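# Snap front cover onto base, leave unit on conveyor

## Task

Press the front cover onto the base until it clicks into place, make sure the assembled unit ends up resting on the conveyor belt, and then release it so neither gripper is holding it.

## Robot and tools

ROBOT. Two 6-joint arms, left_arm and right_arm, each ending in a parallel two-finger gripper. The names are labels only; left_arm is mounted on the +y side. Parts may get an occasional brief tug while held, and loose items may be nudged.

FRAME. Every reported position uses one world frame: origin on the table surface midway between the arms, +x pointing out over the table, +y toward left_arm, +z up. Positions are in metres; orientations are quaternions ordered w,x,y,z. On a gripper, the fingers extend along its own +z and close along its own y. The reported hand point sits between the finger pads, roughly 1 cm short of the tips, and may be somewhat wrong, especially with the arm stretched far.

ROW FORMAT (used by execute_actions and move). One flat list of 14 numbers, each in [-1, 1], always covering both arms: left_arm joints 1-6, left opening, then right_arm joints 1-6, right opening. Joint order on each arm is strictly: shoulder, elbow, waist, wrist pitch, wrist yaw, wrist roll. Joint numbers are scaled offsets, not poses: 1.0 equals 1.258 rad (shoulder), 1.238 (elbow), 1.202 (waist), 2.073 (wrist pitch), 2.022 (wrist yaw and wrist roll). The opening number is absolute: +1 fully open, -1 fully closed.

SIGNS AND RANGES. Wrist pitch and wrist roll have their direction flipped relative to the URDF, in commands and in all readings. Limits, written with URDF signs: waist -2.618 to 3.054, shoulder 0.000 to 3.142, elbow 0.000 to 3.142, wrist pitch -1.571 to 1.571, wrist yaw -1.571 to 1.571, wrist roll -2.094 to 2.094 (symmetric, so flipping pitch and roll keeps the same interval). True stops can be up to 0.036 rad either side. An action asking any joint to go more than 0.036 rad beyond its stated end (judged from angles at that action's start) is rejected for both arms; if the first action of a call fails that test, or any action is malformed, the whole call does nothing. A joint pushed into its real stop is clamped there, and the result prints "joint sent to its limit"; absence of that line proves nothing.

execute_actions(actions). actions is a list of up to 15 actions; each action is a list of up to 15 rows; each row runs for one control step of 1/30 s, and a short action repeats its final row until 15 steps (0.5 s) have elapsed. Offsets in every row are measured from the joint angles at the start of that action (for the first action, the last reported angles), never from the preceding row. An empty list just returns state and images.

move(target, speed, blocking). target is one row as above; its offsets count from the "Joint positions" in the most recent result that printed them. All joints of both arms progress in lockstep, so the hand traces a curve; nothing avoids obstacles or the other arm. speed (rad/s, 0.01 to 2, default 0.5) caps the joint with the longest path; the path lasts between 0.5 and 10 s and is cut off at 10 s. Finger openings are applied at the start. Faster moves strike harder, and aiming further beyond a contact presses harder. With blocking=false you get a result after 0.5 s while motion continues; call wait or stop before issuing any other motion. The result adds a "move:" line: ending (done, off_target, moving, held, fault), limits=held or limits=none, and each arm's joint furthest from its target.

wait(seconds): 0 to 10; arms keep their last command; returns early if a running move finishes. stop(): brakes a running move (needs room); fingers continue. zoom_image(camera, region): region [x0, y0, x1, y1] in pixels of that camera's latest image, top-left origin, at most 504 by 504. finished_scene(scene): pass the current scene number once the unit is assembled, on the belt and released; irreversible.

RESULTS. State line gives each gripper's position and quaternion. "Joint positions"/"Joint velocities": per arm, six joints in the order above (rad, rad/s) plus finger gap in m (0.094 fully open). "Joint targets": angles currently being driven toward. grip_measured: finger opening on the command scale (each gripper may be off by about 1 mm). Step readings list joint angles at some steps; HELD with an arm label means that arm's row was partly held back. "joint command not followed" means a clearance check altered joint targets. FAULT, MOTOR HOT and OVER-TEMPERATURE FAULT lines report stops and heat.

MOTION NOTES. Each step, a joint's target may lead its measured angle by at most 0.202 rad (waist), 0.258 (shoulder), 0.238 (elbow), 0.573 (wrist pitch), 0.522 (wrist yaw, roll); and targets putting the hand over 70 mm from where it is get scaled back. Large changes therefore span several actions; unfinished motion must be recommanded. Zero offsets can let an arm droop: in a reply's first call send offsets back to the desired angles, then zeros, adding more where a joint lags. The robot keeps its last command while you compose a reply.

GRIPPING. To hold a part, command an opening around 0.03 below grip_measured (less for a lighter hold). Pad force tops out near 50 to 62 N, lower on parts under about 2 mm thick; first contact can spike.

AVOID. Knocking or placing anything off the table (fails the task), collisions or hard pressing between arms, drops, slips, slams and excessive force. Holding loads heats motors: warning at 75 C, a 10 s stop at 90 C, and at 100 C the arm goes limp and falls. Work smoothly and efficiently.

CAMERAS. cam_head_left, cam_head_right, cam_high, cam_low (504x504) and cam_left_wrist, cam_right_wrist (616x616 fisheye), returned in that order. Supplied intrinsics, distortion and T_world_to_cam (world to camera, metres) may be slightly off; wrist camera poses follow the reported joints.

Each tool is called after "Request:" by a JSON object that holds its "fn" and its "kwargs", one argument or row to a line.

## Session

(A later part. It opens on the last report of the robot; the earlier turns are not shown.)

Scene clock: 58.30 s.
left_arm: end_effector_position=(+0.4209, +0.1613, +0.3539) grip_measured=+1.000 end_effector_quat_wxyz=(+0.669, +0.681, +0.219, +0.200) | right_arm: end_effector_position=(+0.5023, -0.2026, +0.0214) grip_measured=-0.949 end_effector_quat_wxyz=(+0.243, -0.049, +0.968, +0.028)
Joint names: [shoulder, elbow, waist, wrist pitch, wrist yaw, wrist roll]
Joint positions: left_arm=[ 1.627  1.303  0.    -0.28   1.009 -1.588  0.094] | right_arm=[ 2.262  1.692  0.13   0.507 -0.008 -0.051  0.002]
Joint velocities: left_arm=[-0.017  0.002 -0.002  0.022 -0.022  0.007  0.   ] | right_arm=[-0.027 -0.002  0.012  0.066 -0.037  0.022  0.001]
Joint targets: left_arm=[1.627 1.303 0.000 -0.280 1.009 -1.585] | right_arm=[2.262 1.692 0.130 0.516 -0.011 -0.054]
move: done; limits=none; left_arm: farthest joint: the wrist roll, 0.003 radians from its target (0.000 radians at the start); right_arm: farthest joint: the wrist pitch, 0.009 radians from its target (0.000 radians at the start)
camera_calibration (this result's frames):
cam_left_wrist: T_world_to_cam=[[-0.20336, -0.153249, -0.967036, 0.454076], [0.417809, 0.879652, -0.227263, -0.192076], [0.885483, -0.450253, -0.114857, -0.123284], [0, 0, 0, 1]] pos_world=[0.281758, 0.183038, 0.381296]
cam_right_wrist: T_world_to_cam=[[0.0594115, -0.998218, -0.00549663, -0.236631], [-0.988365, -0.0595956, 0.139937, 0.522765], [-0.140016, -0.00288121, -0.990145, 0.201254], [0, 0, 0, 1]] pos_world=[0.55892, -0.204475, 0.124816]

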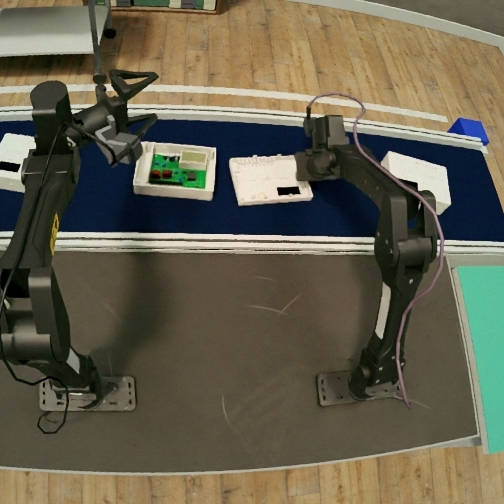

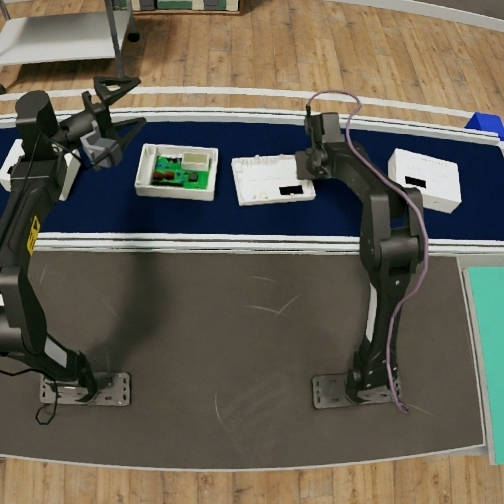

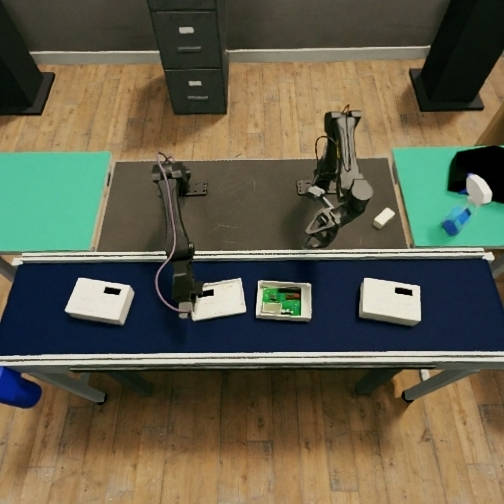

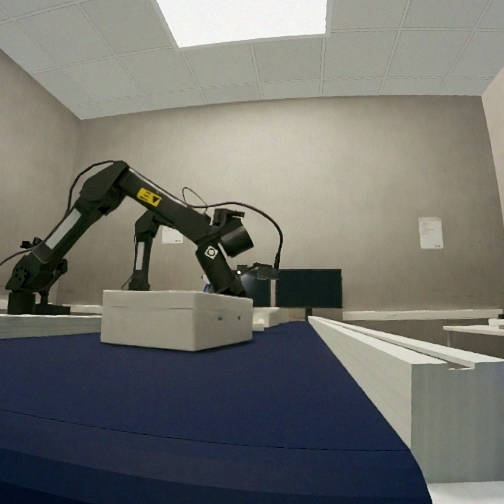

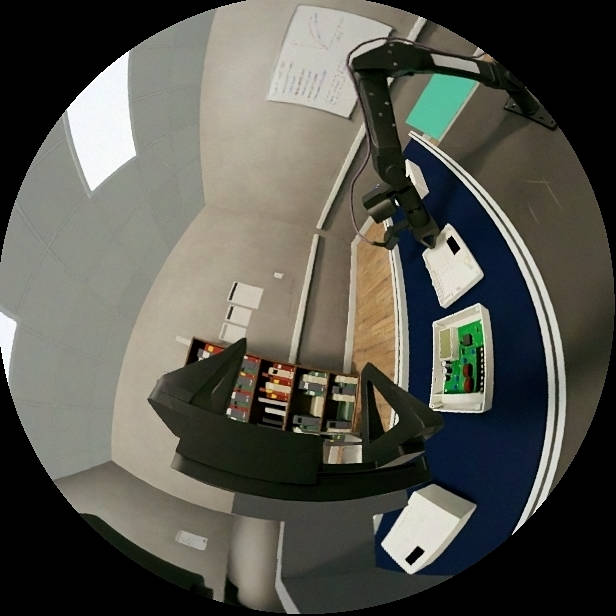

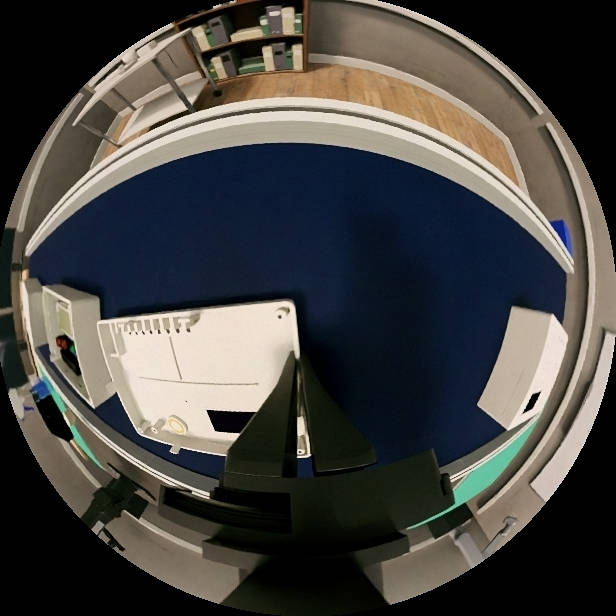

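Request:
{"fn": "move", "kwargs": {
  "target": [0,0,0,0,0.25,0.01,1,-0.45,0,0,0.273,0,0,-1],
  "speed": 0.4
}}

Request:
{"fn": "move", "kwargs": {
  "target": [0,0,0,0,0,0,1,0,0,0.25,0,0,0,-1],
  "speed": 0.4
}}

Scene clock: 71.33 s.
left_arm: end_effector_position=(+0.3395, +0.1310, +0.3575) grip_measured=+1.000 end_effector_quat_wxyz=(+0.706, +0.706, +0.051, +0.026) | right_arm: end_effector_position=(+0.3774, -0.2241, +0.2214) grip_measured=-0.948 end_effector_quat_wxyz=(+0.246, -0.045, +0.968, +0.022)
Joint names: [shoulder, elbow, waist, wrist pitch, wrist yaw, wrist roll]
Joint positions: left_arm=[ 1.627  1.303  0.    -0.28   1.501 -1.58   0.094] | right_arm=[ 1.7    1.696  0.13   1.069  0.007 -0.056  0.002]
Joint velocities: left_arm=[ 0.002  0.012  0.002 -0.037  0.037 -0.022  0.   ] | right_arm=[-0.012  0.017 -0.002 -0.007  0.051 -0.007  0.   ]
Joint targets: left_arm=[1.627 1.303 0.000 -0.280 1.514 -1.567] | right_arm=[1.696 1.692 0.130 1.073 -0.008 -0.051]
move: done; limits=none; left_arm: farthest joint: the wrist yaw, 0.013 radians from its target (0.506 radians at the start); right_arm: farthest joint: the wrist yaw, 0.015 radians from its target (0.000 radians at the start)
camera_calibration (this result's frames):
cam_left_wrist: T_world_to_cam=[[-0.263176, -0.0600531, -0.962877, 0.443007], [0.780899, 0.572813, -0.249163, -0.205868], [0.566511, -0.817483, -0.103855, 0.0880452], [0, 0, 0, 1]] pos_world=[0.227472, 0.216503, 0.38441]
cam_right_wrist: T_world_to_cam=[[0.0490191, -0.998788, 0.00439087, -0.247982], [-0.989811, -0.0479892, 0.134058, 0.374427], [-0.133684, -0.0109175, -0.990964, 0.377765], [0, 0, 0, 1]] pos_world=[0.433269, -0.225588, 0.325245]

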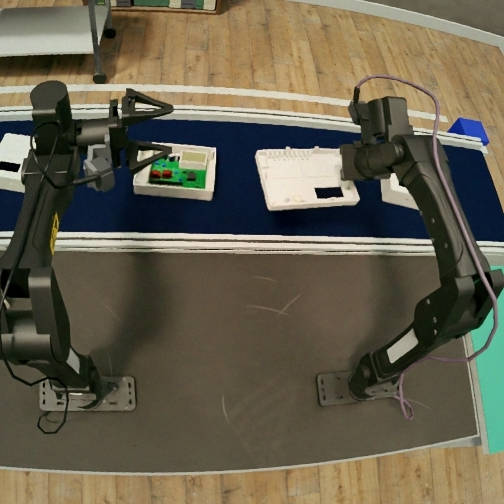

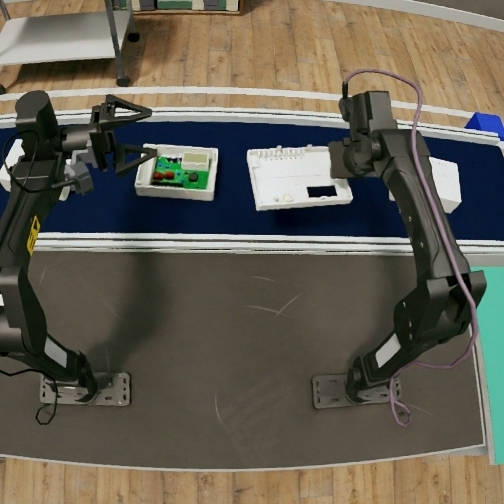

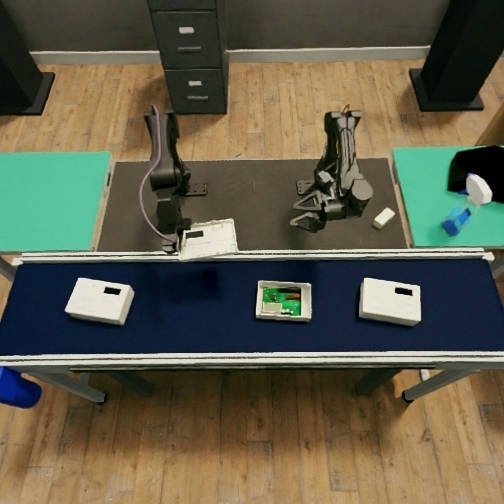

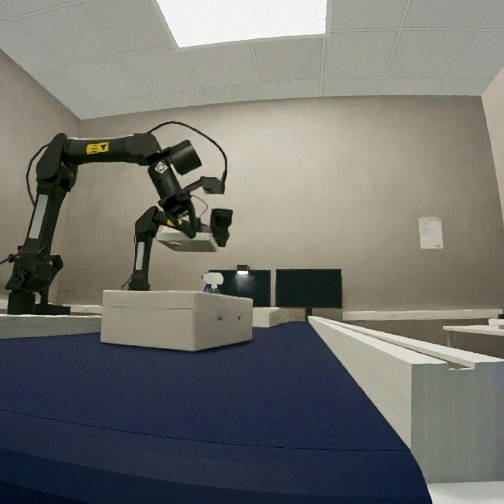

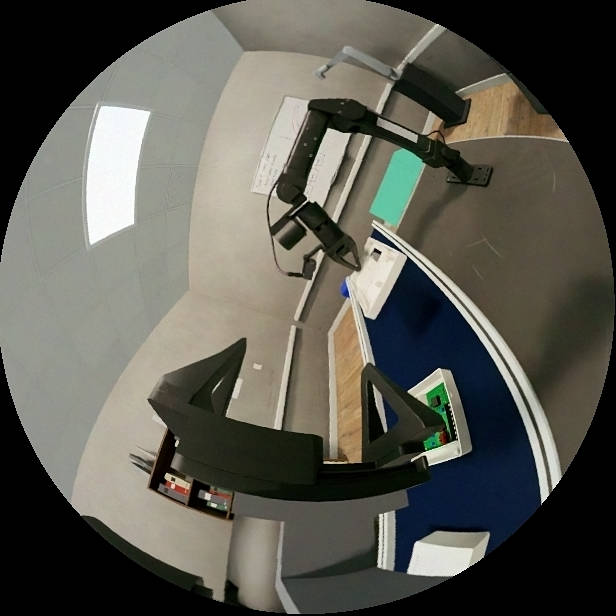

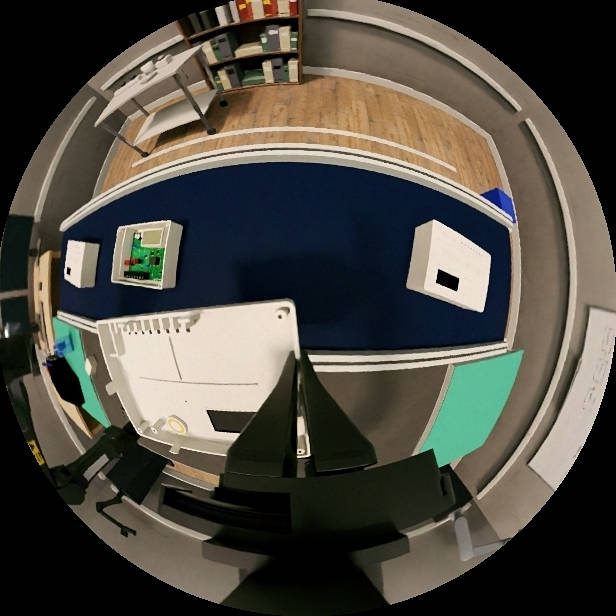

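Scene clock: 72.47 s.
left_arm: end_effector_position=(+0.3395, +0.1310, +0.3575) grip_measured=+1.000 end_effector_quat_wxyz=(+0.705, +0.706, +0.050, +0.028) | right_arm: end_effector_position=(+0.3410, -0.1059, +0.2214) grip_measured=-0.948 end_effector_quat_wxyz=(+0.240, -0.188, +0.951, +0.056)
Joint names: [shoulder, elbow, waist, wrist pitch, wrist yaw, wrist roll]
Joint positions: left_arm=[ 1.627  1.303  0.    -0.28   1.501 -1.583  0.094] | right_arm=[ 1.7    1.696  0.429  1.069  0.011 -0.056  0.002]
Joint velocities: left_arm=[ 0.012 -0.002  0.017  0.037 -0.037  0.007  0.   ] | right_arm=[ 0.017  0.012  0.002  0.066  0.066  0.051 -0.001]
Joint targets: left_arm=[1.627 1.303 0.000 -0.280 1.501 -1.580] | right_arm=[1.700 1.696 0.431 1.069 0.007 -0.056]
move: done; limits=none; left_arm: farthest joint: the wrist roll, 0.003 radians from its target (0.000 radians at the start); right_arm: farthest joint: the wrist yaw, 0.004 radians from its target (0.000 radians at the start)
camera_calibration (this result's frames):
cam_left_wrist: T_world_to_cam=[[-0.260255, -0.0597295, -0.963691, 0.442263], [0.781656, 0.572888, -0.246602, -0.207051], [0.566817, -0.817454, -0.102409, 0.0874207], [0, 0, 0, 1]] pos_world=[0.227392, 0.216495, 0.384099]
cam_right_wrist: T_world_to_cam=[[0.339054, -0.94073, 0.00838952, -0.221754], [-0.932703, -0.334969, 0.133646, 0.29428], [-0.122914, -0.0531379, -0.990994, 0.366056], [0, 0, 0, 1]] pos_world=[0.394656, -0.0905844, 0.32529]

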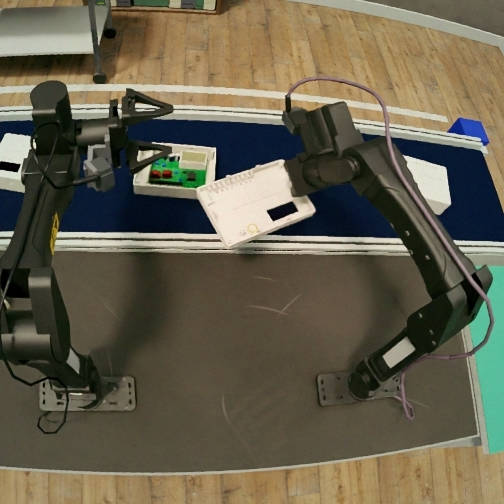

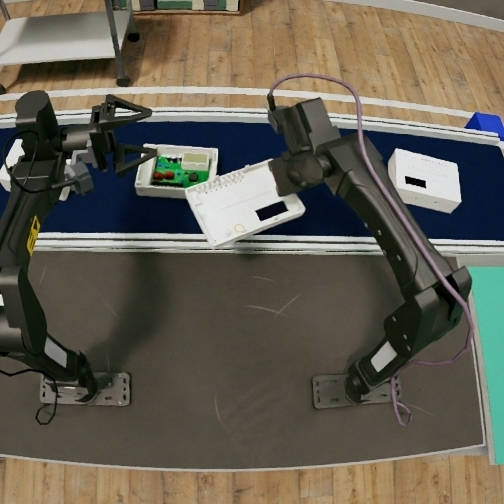

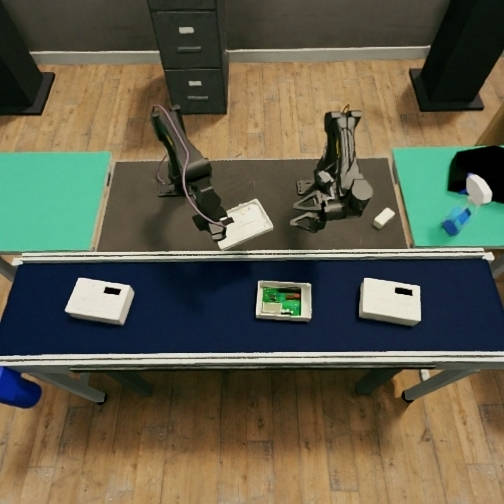

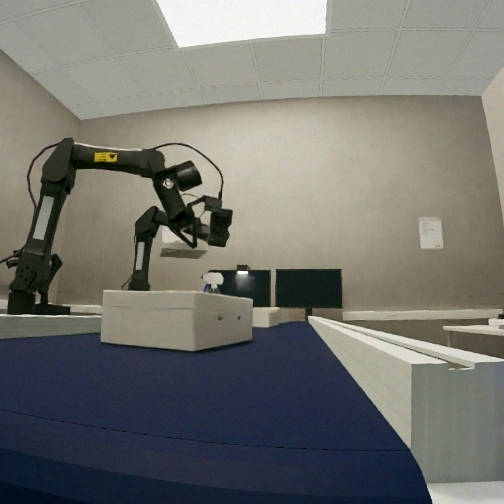

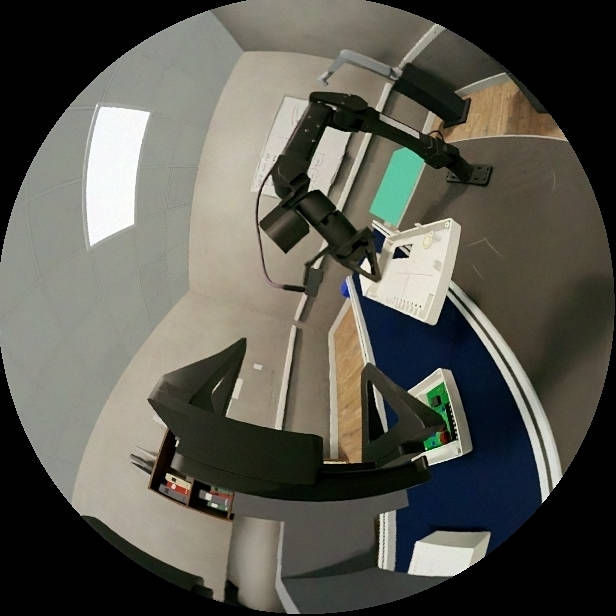

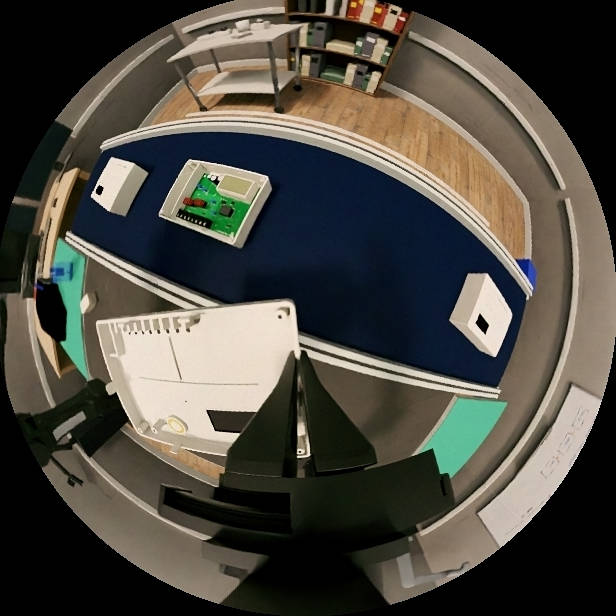

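Request:
{"fn": "move", "kwargs": {
  "target": [0.07,-0.457,0.03,-0.347,0,0.01,1,0,0,0,0,0,0,-1],
  "speed": 0.8
}}

Request:
{"fn": "move", "kwargs": {
  "target": [0,0,-0.23,0,-0.07,0,1,0,0,0,0,0,0,-1],
  "speed": 0.4
}}

Scene clock: 83.40 s.
left_arm: end_effector_position=(+0.3031, +0.1383, +0.2123) grip_measured=+1.000 end_effector_quat_wxyz=(+0.705, +0.706, +0.039, +0.056) | right_arm: end_effector_position=(+0.3410, -0.1059, +0.2214) grip_measured=-0.948 end_effector_quat_wxyz=(+0.240, -0.188, +0.951, +0.056)
Joint names: [shoulder, elbow, waist, wrist pitch, wrist yaw, wrist roll]
Joint positions: left_arm=[ 1.716  0.741  0.026 -0.994  1.501 -1.576  0.094] | right_arm=[ 1.7    1.696  0.429  1.069  0.011 -0.056  0.002]
Joint velocities: left_arm=[ 0.007 -0.012  0.002  0.051 -0.11  -0.007  0.   ] | right_arm=[-0.002  0.012 -0.007  0.022 -0.037 -0.081  0.   ]
Joint targets: left_arm=[1.715 0.737 0.036 -0.999 1.501 -1.563] | right_arm=[1.700 1.696 0.429 1.069 0.011 -0.056]
move: done; limits=none; left_arm: farthest joint: the wrist roll, 0.013 radians from its target (0.020 radians at the start); right_arm: farthest joint: the waist, 0.000 radians from its target (0.000 radians at the start)
camera_calibration (this result's frames):
cam_left_wrist: T_world_to_cam=[[-0.204609, -0.0634742, -0.976784, 0.279705], [0.778776, 0.59398, -0.201731, -0.230084], [0.592995, -0.801972, -0.0721016, 0.0826387], [0, 0, 0, 1]] pos_world=[0.18741, 0.220693, 0.232755]
cam_right_wrist: T_world_to_cam=[[0.339054, -0.94073, 0.00838952, -0.221754], [-0.932703, -0.334969, 0.133646, 0.29428], [-0.122914, -0.0531379, -0.990994, 0.366056], [0, 0, 0, 1]] pos_world=[0.394656, -0.0905844, 0.32529]

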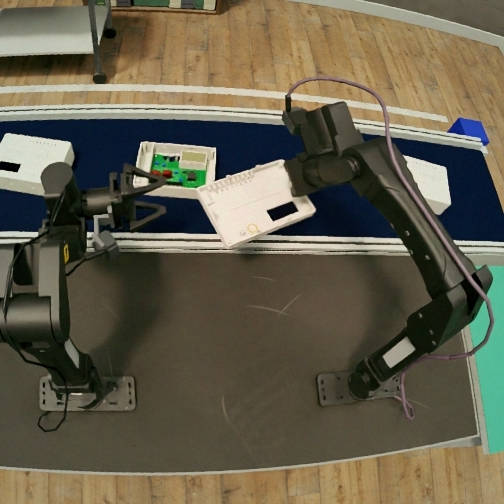

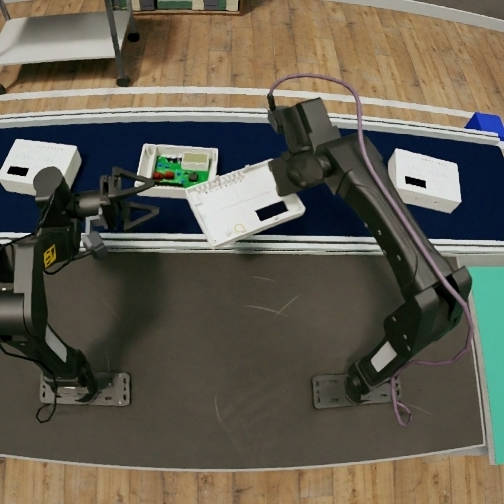

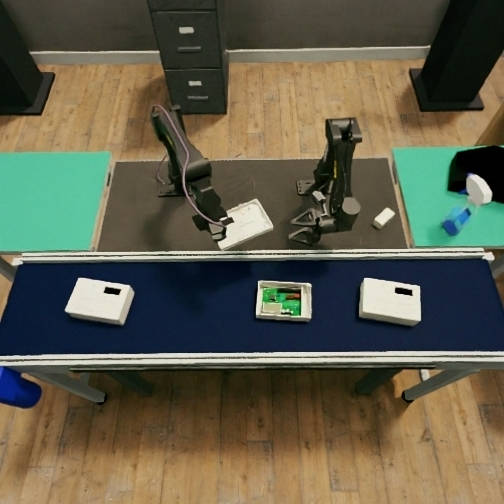

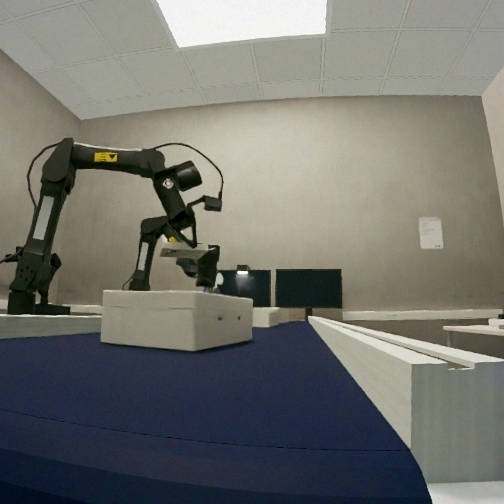

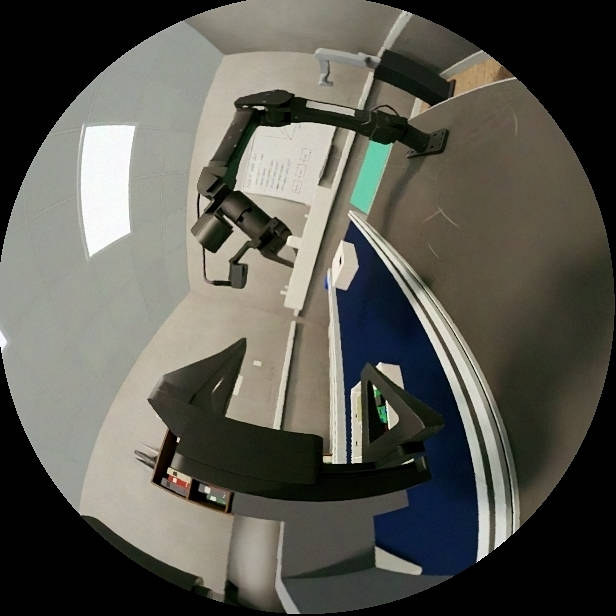

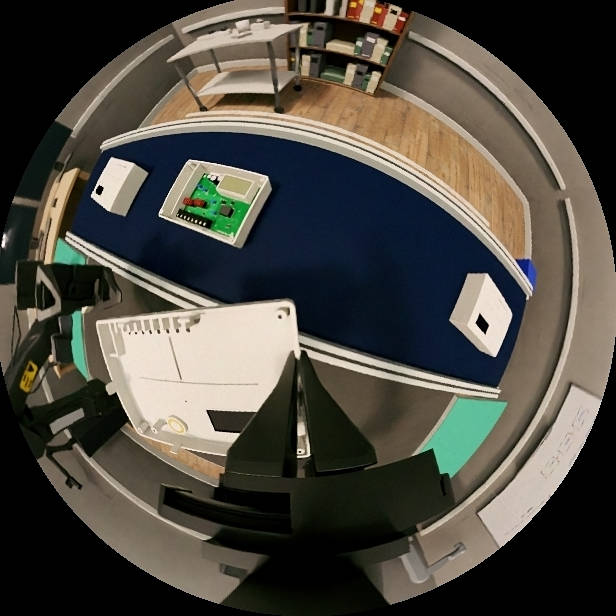

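Scene clock: 84.73 s.
left_arm: end_effector_position=(+0.2721, +0.0512, +0.2127) grip_measured=+1.000 end_effector_quat_wxyz=(+0.708, +0.706, -0.012, +0.007) | right_arm: end_effector_position=(+0.3410, -0.1059, +0.2214) grip_measured=-0.948 end_effector_quat_wxyz=(+0.240, -0.188, +0.951, +0.056)
Joint names: [shoulder, elbow, waist, wrist pitch, wrist yaw, wrist roll]
Joint positions: left_arm=[ 1.716  0.741 -0.245 -0.994  1.371 -1.579  0.094] | right_arm=[ 1.7    1.696  0.429  1.069  0.011 -0.056  0.002]
Joint velocities: left_arm=[-0.012 -0.012  0.002  0.066  0.007  0.022  0.   ] | right_arm=[ 0.032 -0.007 -0.002  0.037 -0.037  0.095 -0.001]
Joint targets: left_arm=[1.716 0.741 -0.250 -0.994 1.360 -1.576] | right_arm=[1.700 1.696 0.429 1.069 0.011 -0.056]
move: done; limits=none; left_arm: farthest joint: the wrist yaw, 0.012 radians from its target (0.142 radians at the start); right_arm: farthest joint: the waist, 0.000 radians from its target (0.000 radians at the start)
camera_calibration (this result's frames):
cam_left_wrist: T_world_to_cam=[[-0.208515, -0.0363059, -0.977345, 0.268066], [0.855584, 0.477356, -0.20027, -0.169422], [0.473812, -0.87796, -0.068473, 0.0667225], [0, 0, 0, 1]] pos_world=[0.169237, 0.149187, 0.232632]
cam_right_wrist: T_world_to_cam=[[0.339054, -0.94073, 0.00838952, -0.221754], [-0.932703, -0.334969, 0.133646, 0.29428], [-0.122914, -0.0531379, -0.990994, 0.366056], [0, 0, 0, 1]] pos_world=[0.394656, -0.0905844, 0.32529]

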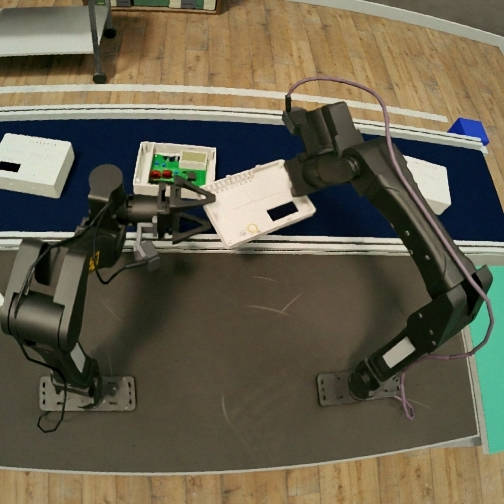

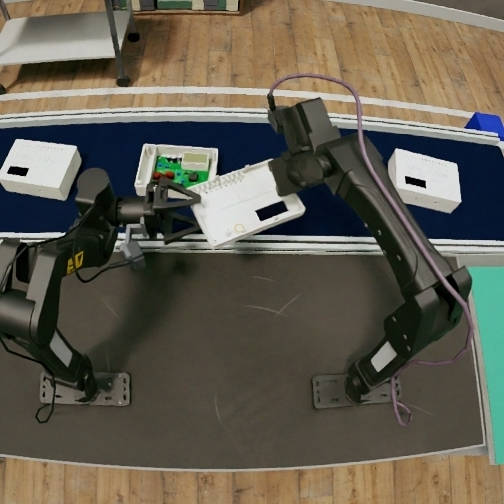

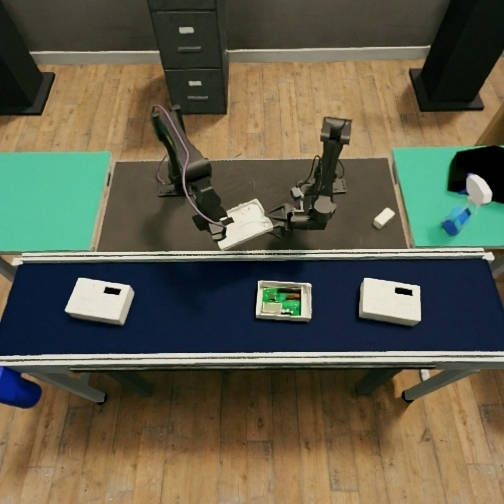

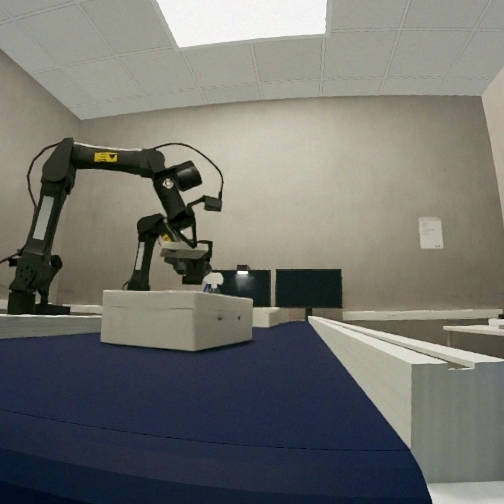

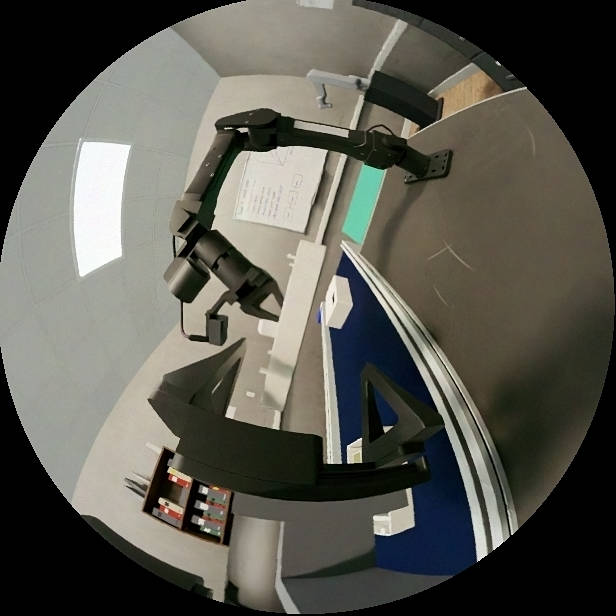

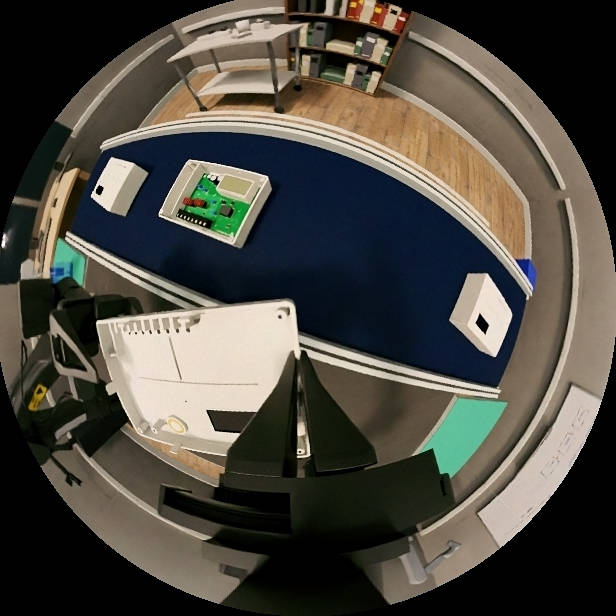

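Request:
{"fn": "move", "kwargs": {
  "target": [0,0.085,-0.07,0.05,-0.045,0.005,0.0,0,0,0,0,0,0,-1],
  "speed": 0.3
}}

Scene clock: 90.20 s.
left_arm: end_effector_position=(+0.2793, +0.0238, +0.2285) grip_measured=+0.003 end_effector_quat_wxyz=(+0.709, +0.705, -0.010, +0.008) | right_arm: end_effector_position=(+0.3408, -0.1065, +0.2212) grip_measured=-0.948 end_effector_quat_wxyz=(+0.240, -0.189, +0.951, +0.055)
Joint names: [shoulder, elbow, waist, wrist pitch, wrist yaw, wrist roll]
Joint positions: left_arm=[ 1.716  0.823 -0.323 -0.91   1.291 -1.58   0.047] | right_arm=[ 1.7    1.696  0.429  1.071  0.013 -0.055  0.002]
Joint velocities: left_arm=[ 0.007 -0.007  0.007  0.037  0.037 -0.037  0.   ] | right_arm=[-0.002  0.022 -0.022 -0.007  0.022 -0.007 -0.   ]
Joint targets: left_arm=[1.716 0.847 -0.330 -0.890 1.280 -1.569] | right_arm=[1.700 1.696 0.429 1.069 0.011 -0.055]
move: off_target (left_arm); limits=none; left_arm: farthest joint: the elbow, 0.023 radians from its target (0.105 radians at the start); right_arm: farthest joint: the wrist pitch, 0.002 radians from its target (0.000 radians at the start)
camera_calibration (this result's frames):
cam_left_wrist: T_world_to_cam=[[-0.210175, -0.0374937, -0.976944, 0.284385], [0.854133, 0.47916, -0.202144, -0.158549], [0.475691, -0.876927, -0.068683, 0.0398082], [0, 0, 0, 1]] pos_world=[0.176256, 0.121542, 0.248513]
cam_right_wrist: T_world_to_cam=[[0.338663, -0.940844, 0.0109509, -0.222647], [-0.932751, -0.334175, 0.135287, 0.293677], [-0.123624, -0.0560311, -0.990746, 0.365662], [0, 0, 0, 1]] pos_world=[0.394535, -0.0908481, 0.324985]

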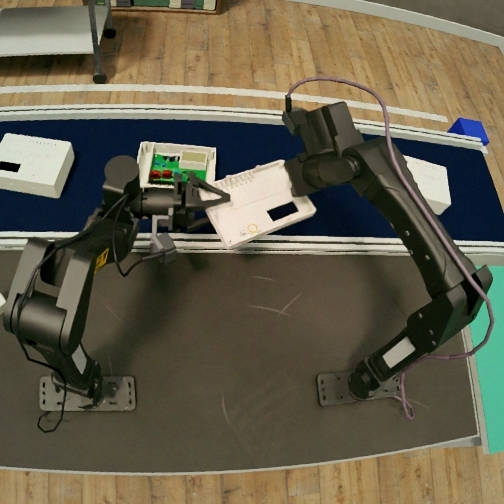

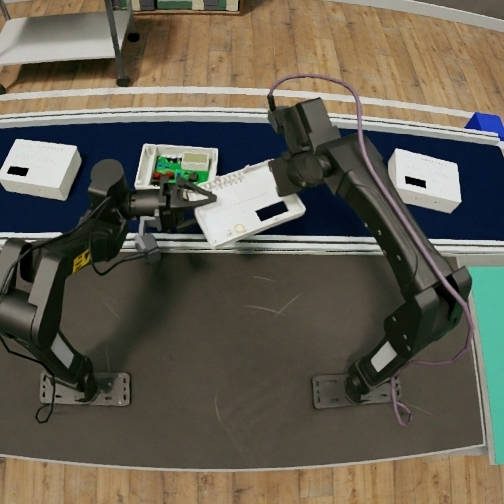

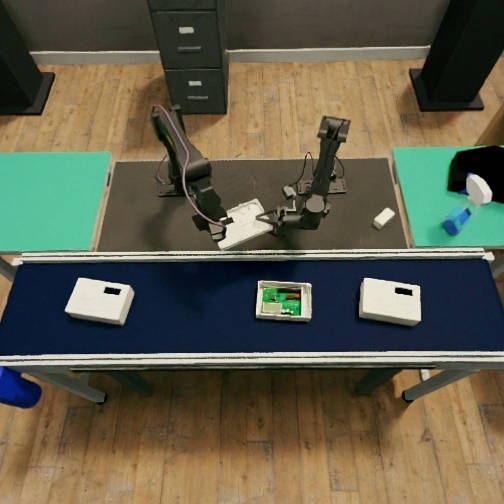

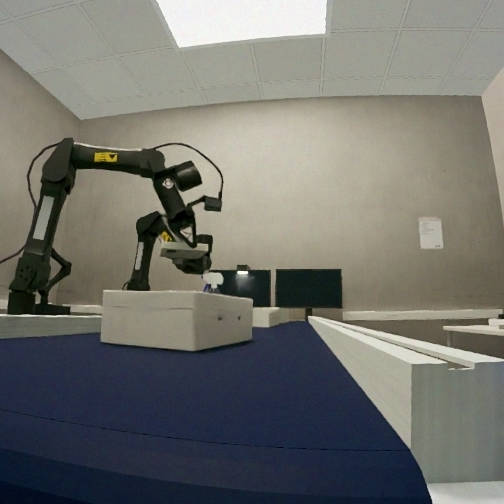

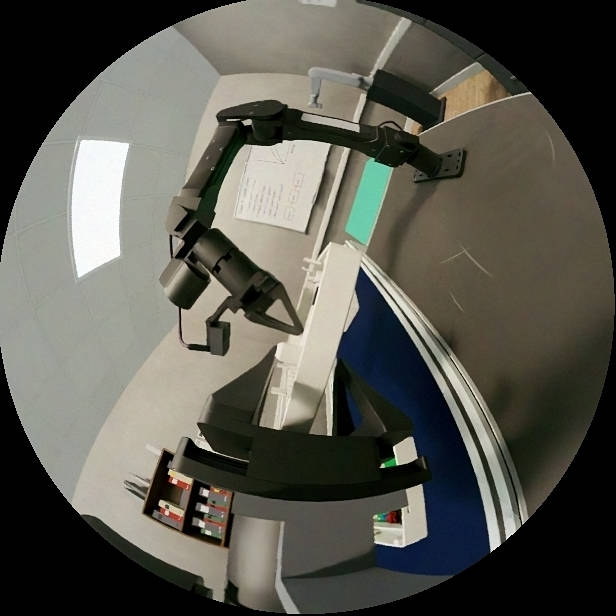

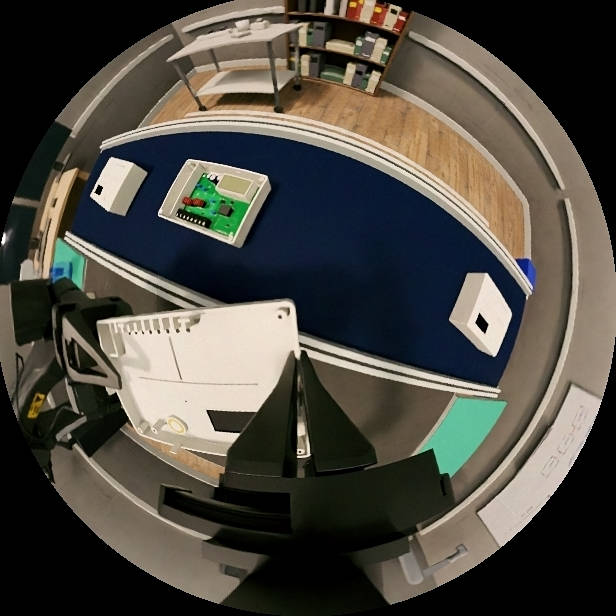

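Request:
{"fn": "move", "kwargs": {
  "target": [0,0,0,0,0,0,-0.75,0,0,0,0,0,0,-1]
}}

Request:
{"fn": "move", "kwargs": {
  "target": [0,0,0,0,0,0,-0.75,-0.12,0,0,0,0,0,-0.5],
  "speed": 0.2
}}

Scene clock: 94.37 s.
left_arm: end_effector_position=(+0.2800, +0.0236, +0.2225) grip_measured=-0.673 end_effector_quat_wxyz=(+0.706, +0.708, -0.000, -0.001) | right_arm: end_effector_position=(+0.3428, -0.1054, +0.2216) grip_measured=-0.948 end_effector_quat_wxyz=(+0.243, -0.188, +0.950, +0.056)
Joint names: [shoulder, elbow, waist, wrist pitch, wrist yaw, wrist roll]
Joint positions: left_arm=[ 1.724  0.82  -0.323 -0.892  1.288 -1.582  0.015] | right_arm=[ 1.701  1.696  0.43   1.061  0.015 -0.056  0.002]
Joint velocities: left_arm=[ 0.007 -0.012  0.007  0.051 -0.037  0.037  0.   ] | right_arm=[-0.002 -0.007 -0.012  0.081 -0.022 -0.066 -0.001]
Joint targets: left_arm=[1.716 0.823 -0.323 -0.910 1.291 -1.580] | right_arm=[1.700 1.696 0.429 1.071 0.013 -0.055]
move: done; limits=none; left_arm: farthest joint: the wrist pitch, 0.018 radians from its target (0.001 radians at the start); right_arm: farthest joint: the wrist pitch, 0.010 radians from its target (0.000 radians at the start)
camera_calibration (this result's frames):
cam_left_wrist: T_world_to_cam=[[-0.235347, -0.0301987, -0.971442, 0.284339], [0.847371, 0.483143, -0.220308, -0.15443], [0.475999, -0.87502, -0.0881167, 0.0430742], [0, 0, 0, 1]] pos_world=[0.177274, 0.120889, 0.245992]
cam_right_wrist: T_world_to_cam=[[0.337668, -0.941202, 0.0109334, -0.222059], [-0.934026, -0.33361, 0.127667, 0.298048], [-0.116513, -0.0533211, -0.991757, 0.364419], [0, 0, 0, 1]] pos_world=[0.395826, -0.0901393, 0.325792]

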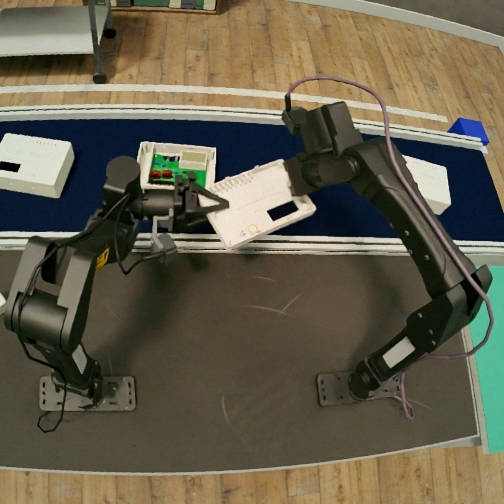

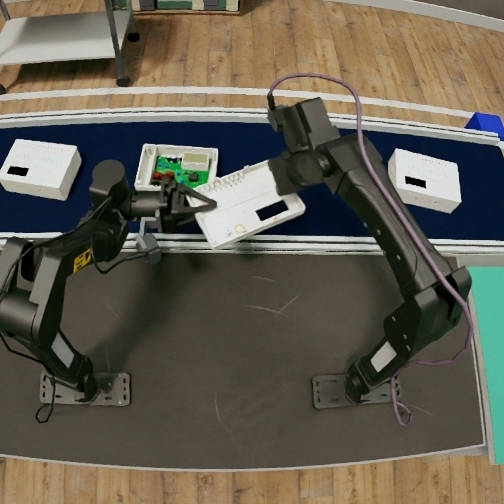

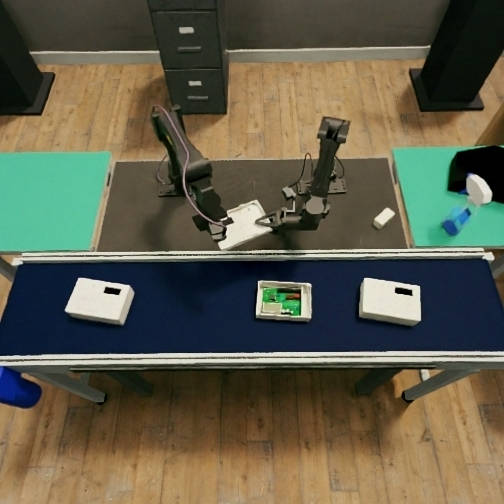

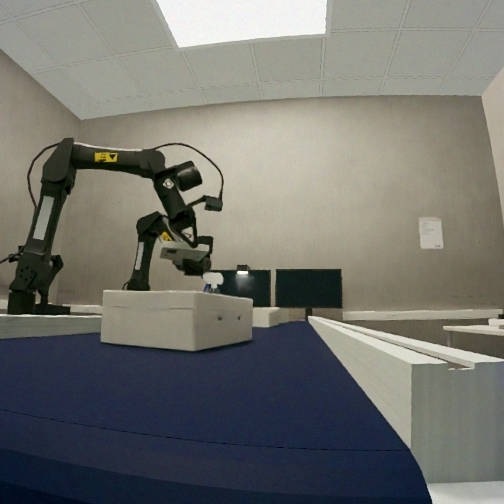

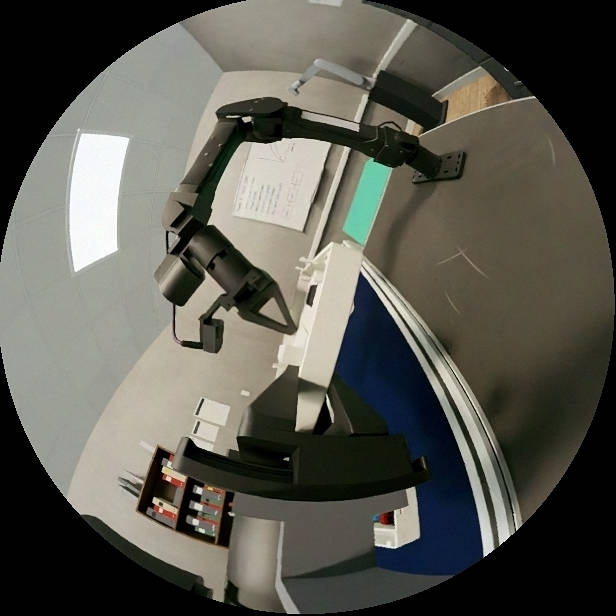

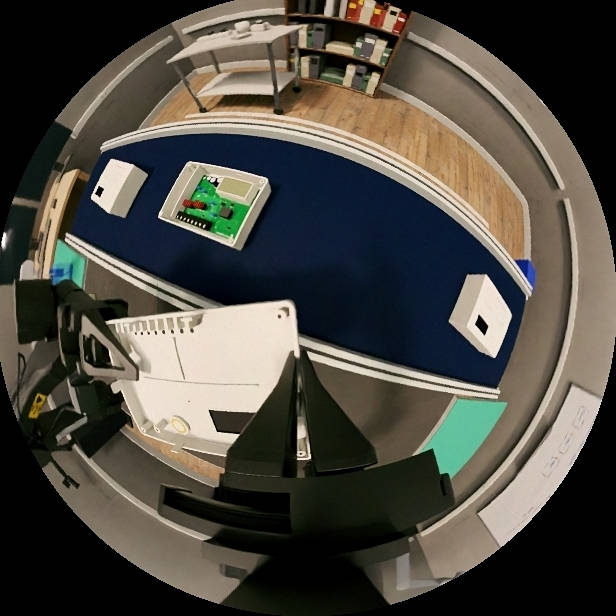

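Scene clock: 95.50 s.
left_arm: end_effector_position=(+0.2803, +0.0235, +0.2212) grip_measured=-0.675 end_effector_quat_wxyz=(+0.705, +0.709, +0.001, -0.002) | right_arm: end_effector_position=(+0.3267, -0.1132, +0.2755) grip_measured=-0.503 end_effector_quat_wxyz=(+0.308, -0.184, +0.931, +0.072)
Joint names: [shoulder, elbow, waist, wrist pitch, wrist yaw, wrist roll]
Joint positions: left_arm=[ 1.726  0.82  -0.323 -0.888  1.288 -1.585  0.015] | right_arm=[ 1.564  1.696  0.43   1.061  0.015 -0.056  0.023]
Joint velocities: left_arm=[ 0.002 -0.007  0.002  0.081 -0.037 -0.022  0.001] | right_arm=[-0.007 -0.002 -0.017  0.095  0.037 -0.022 -0.   ]
Joint targets: left_arm=[1.724 0.820 -0.323 -0.892 1.288 -1.582] | right_arm=[1.550 1.696 0.430 1.061 0.015 -0.056]
move: done; limits=none; left_arm: farthest joint: the wrist pitch, 0.004 radians from its target (0.000 radians at the start); right_arm: farthest joint: the shoulder, 0.014 radians from its target (0.151 radians at the start)
camera_calibration (this result's frames):
cam_left_wrist: T_world_to_cam=[[-0.23917, -0.0284365, -0.970561, 0.283936], [0.846503, 0.483536, -0.222766, -0.154098], [0.475636, -0.874862, -0.0915757, 0.0436611], [0, 0, 0, 1]] pos_world=[0.177587, 0.120784, 0.245248]
cam_right_wrist: T_world_to_cam=[[0.33722, -0.941418, -0.00374225, -0.22037], [-0.941396, -0.337175, -0.00928971, 0.313331], [0.00748371, 0.00665562, -0.99995, 0.384174], [0, 0, 0, 1]] pos_world=[0.366407, -0.10437, 0.386241]

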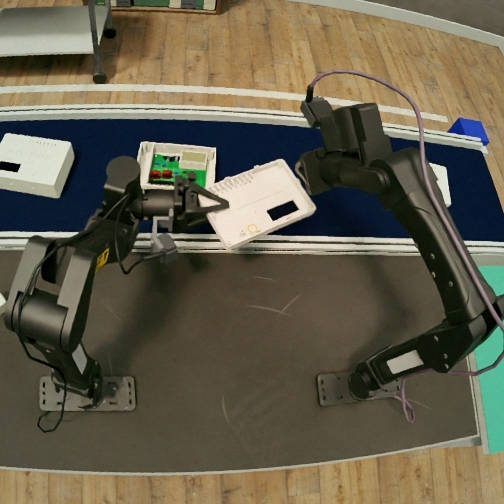

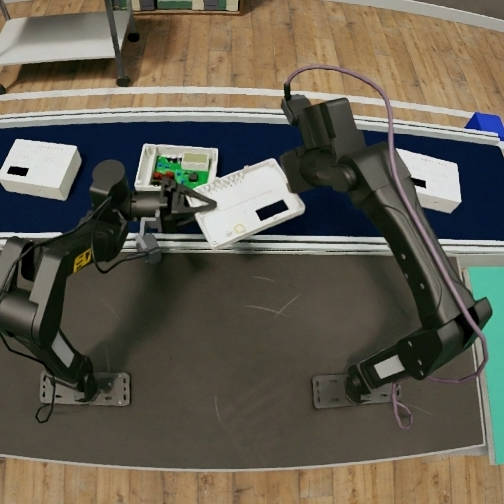

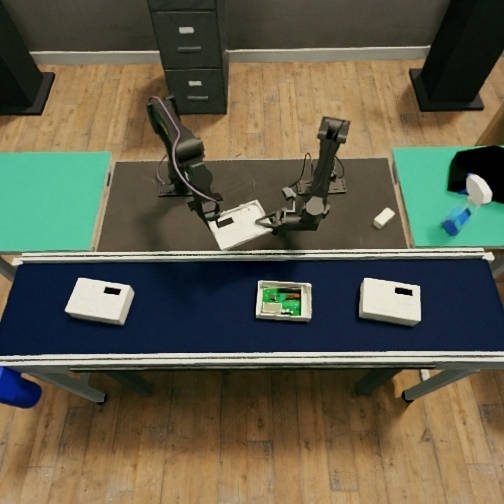

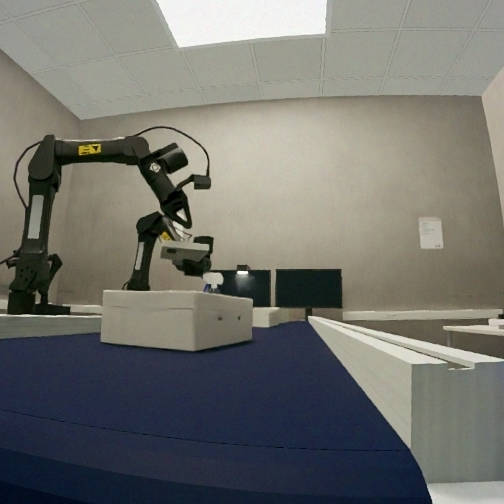

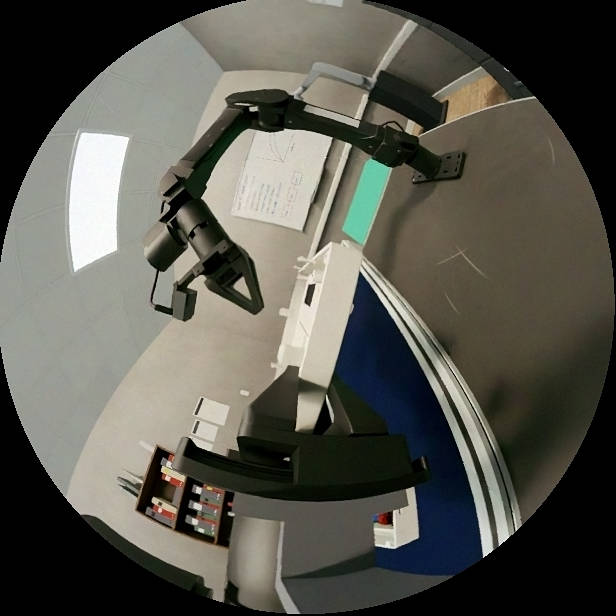

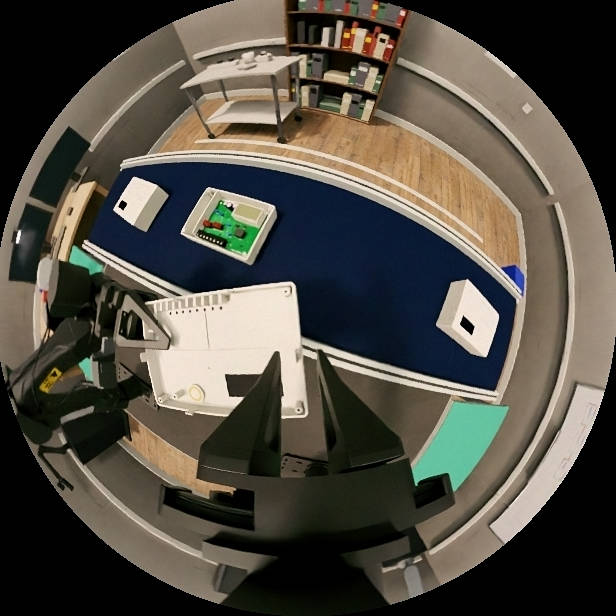

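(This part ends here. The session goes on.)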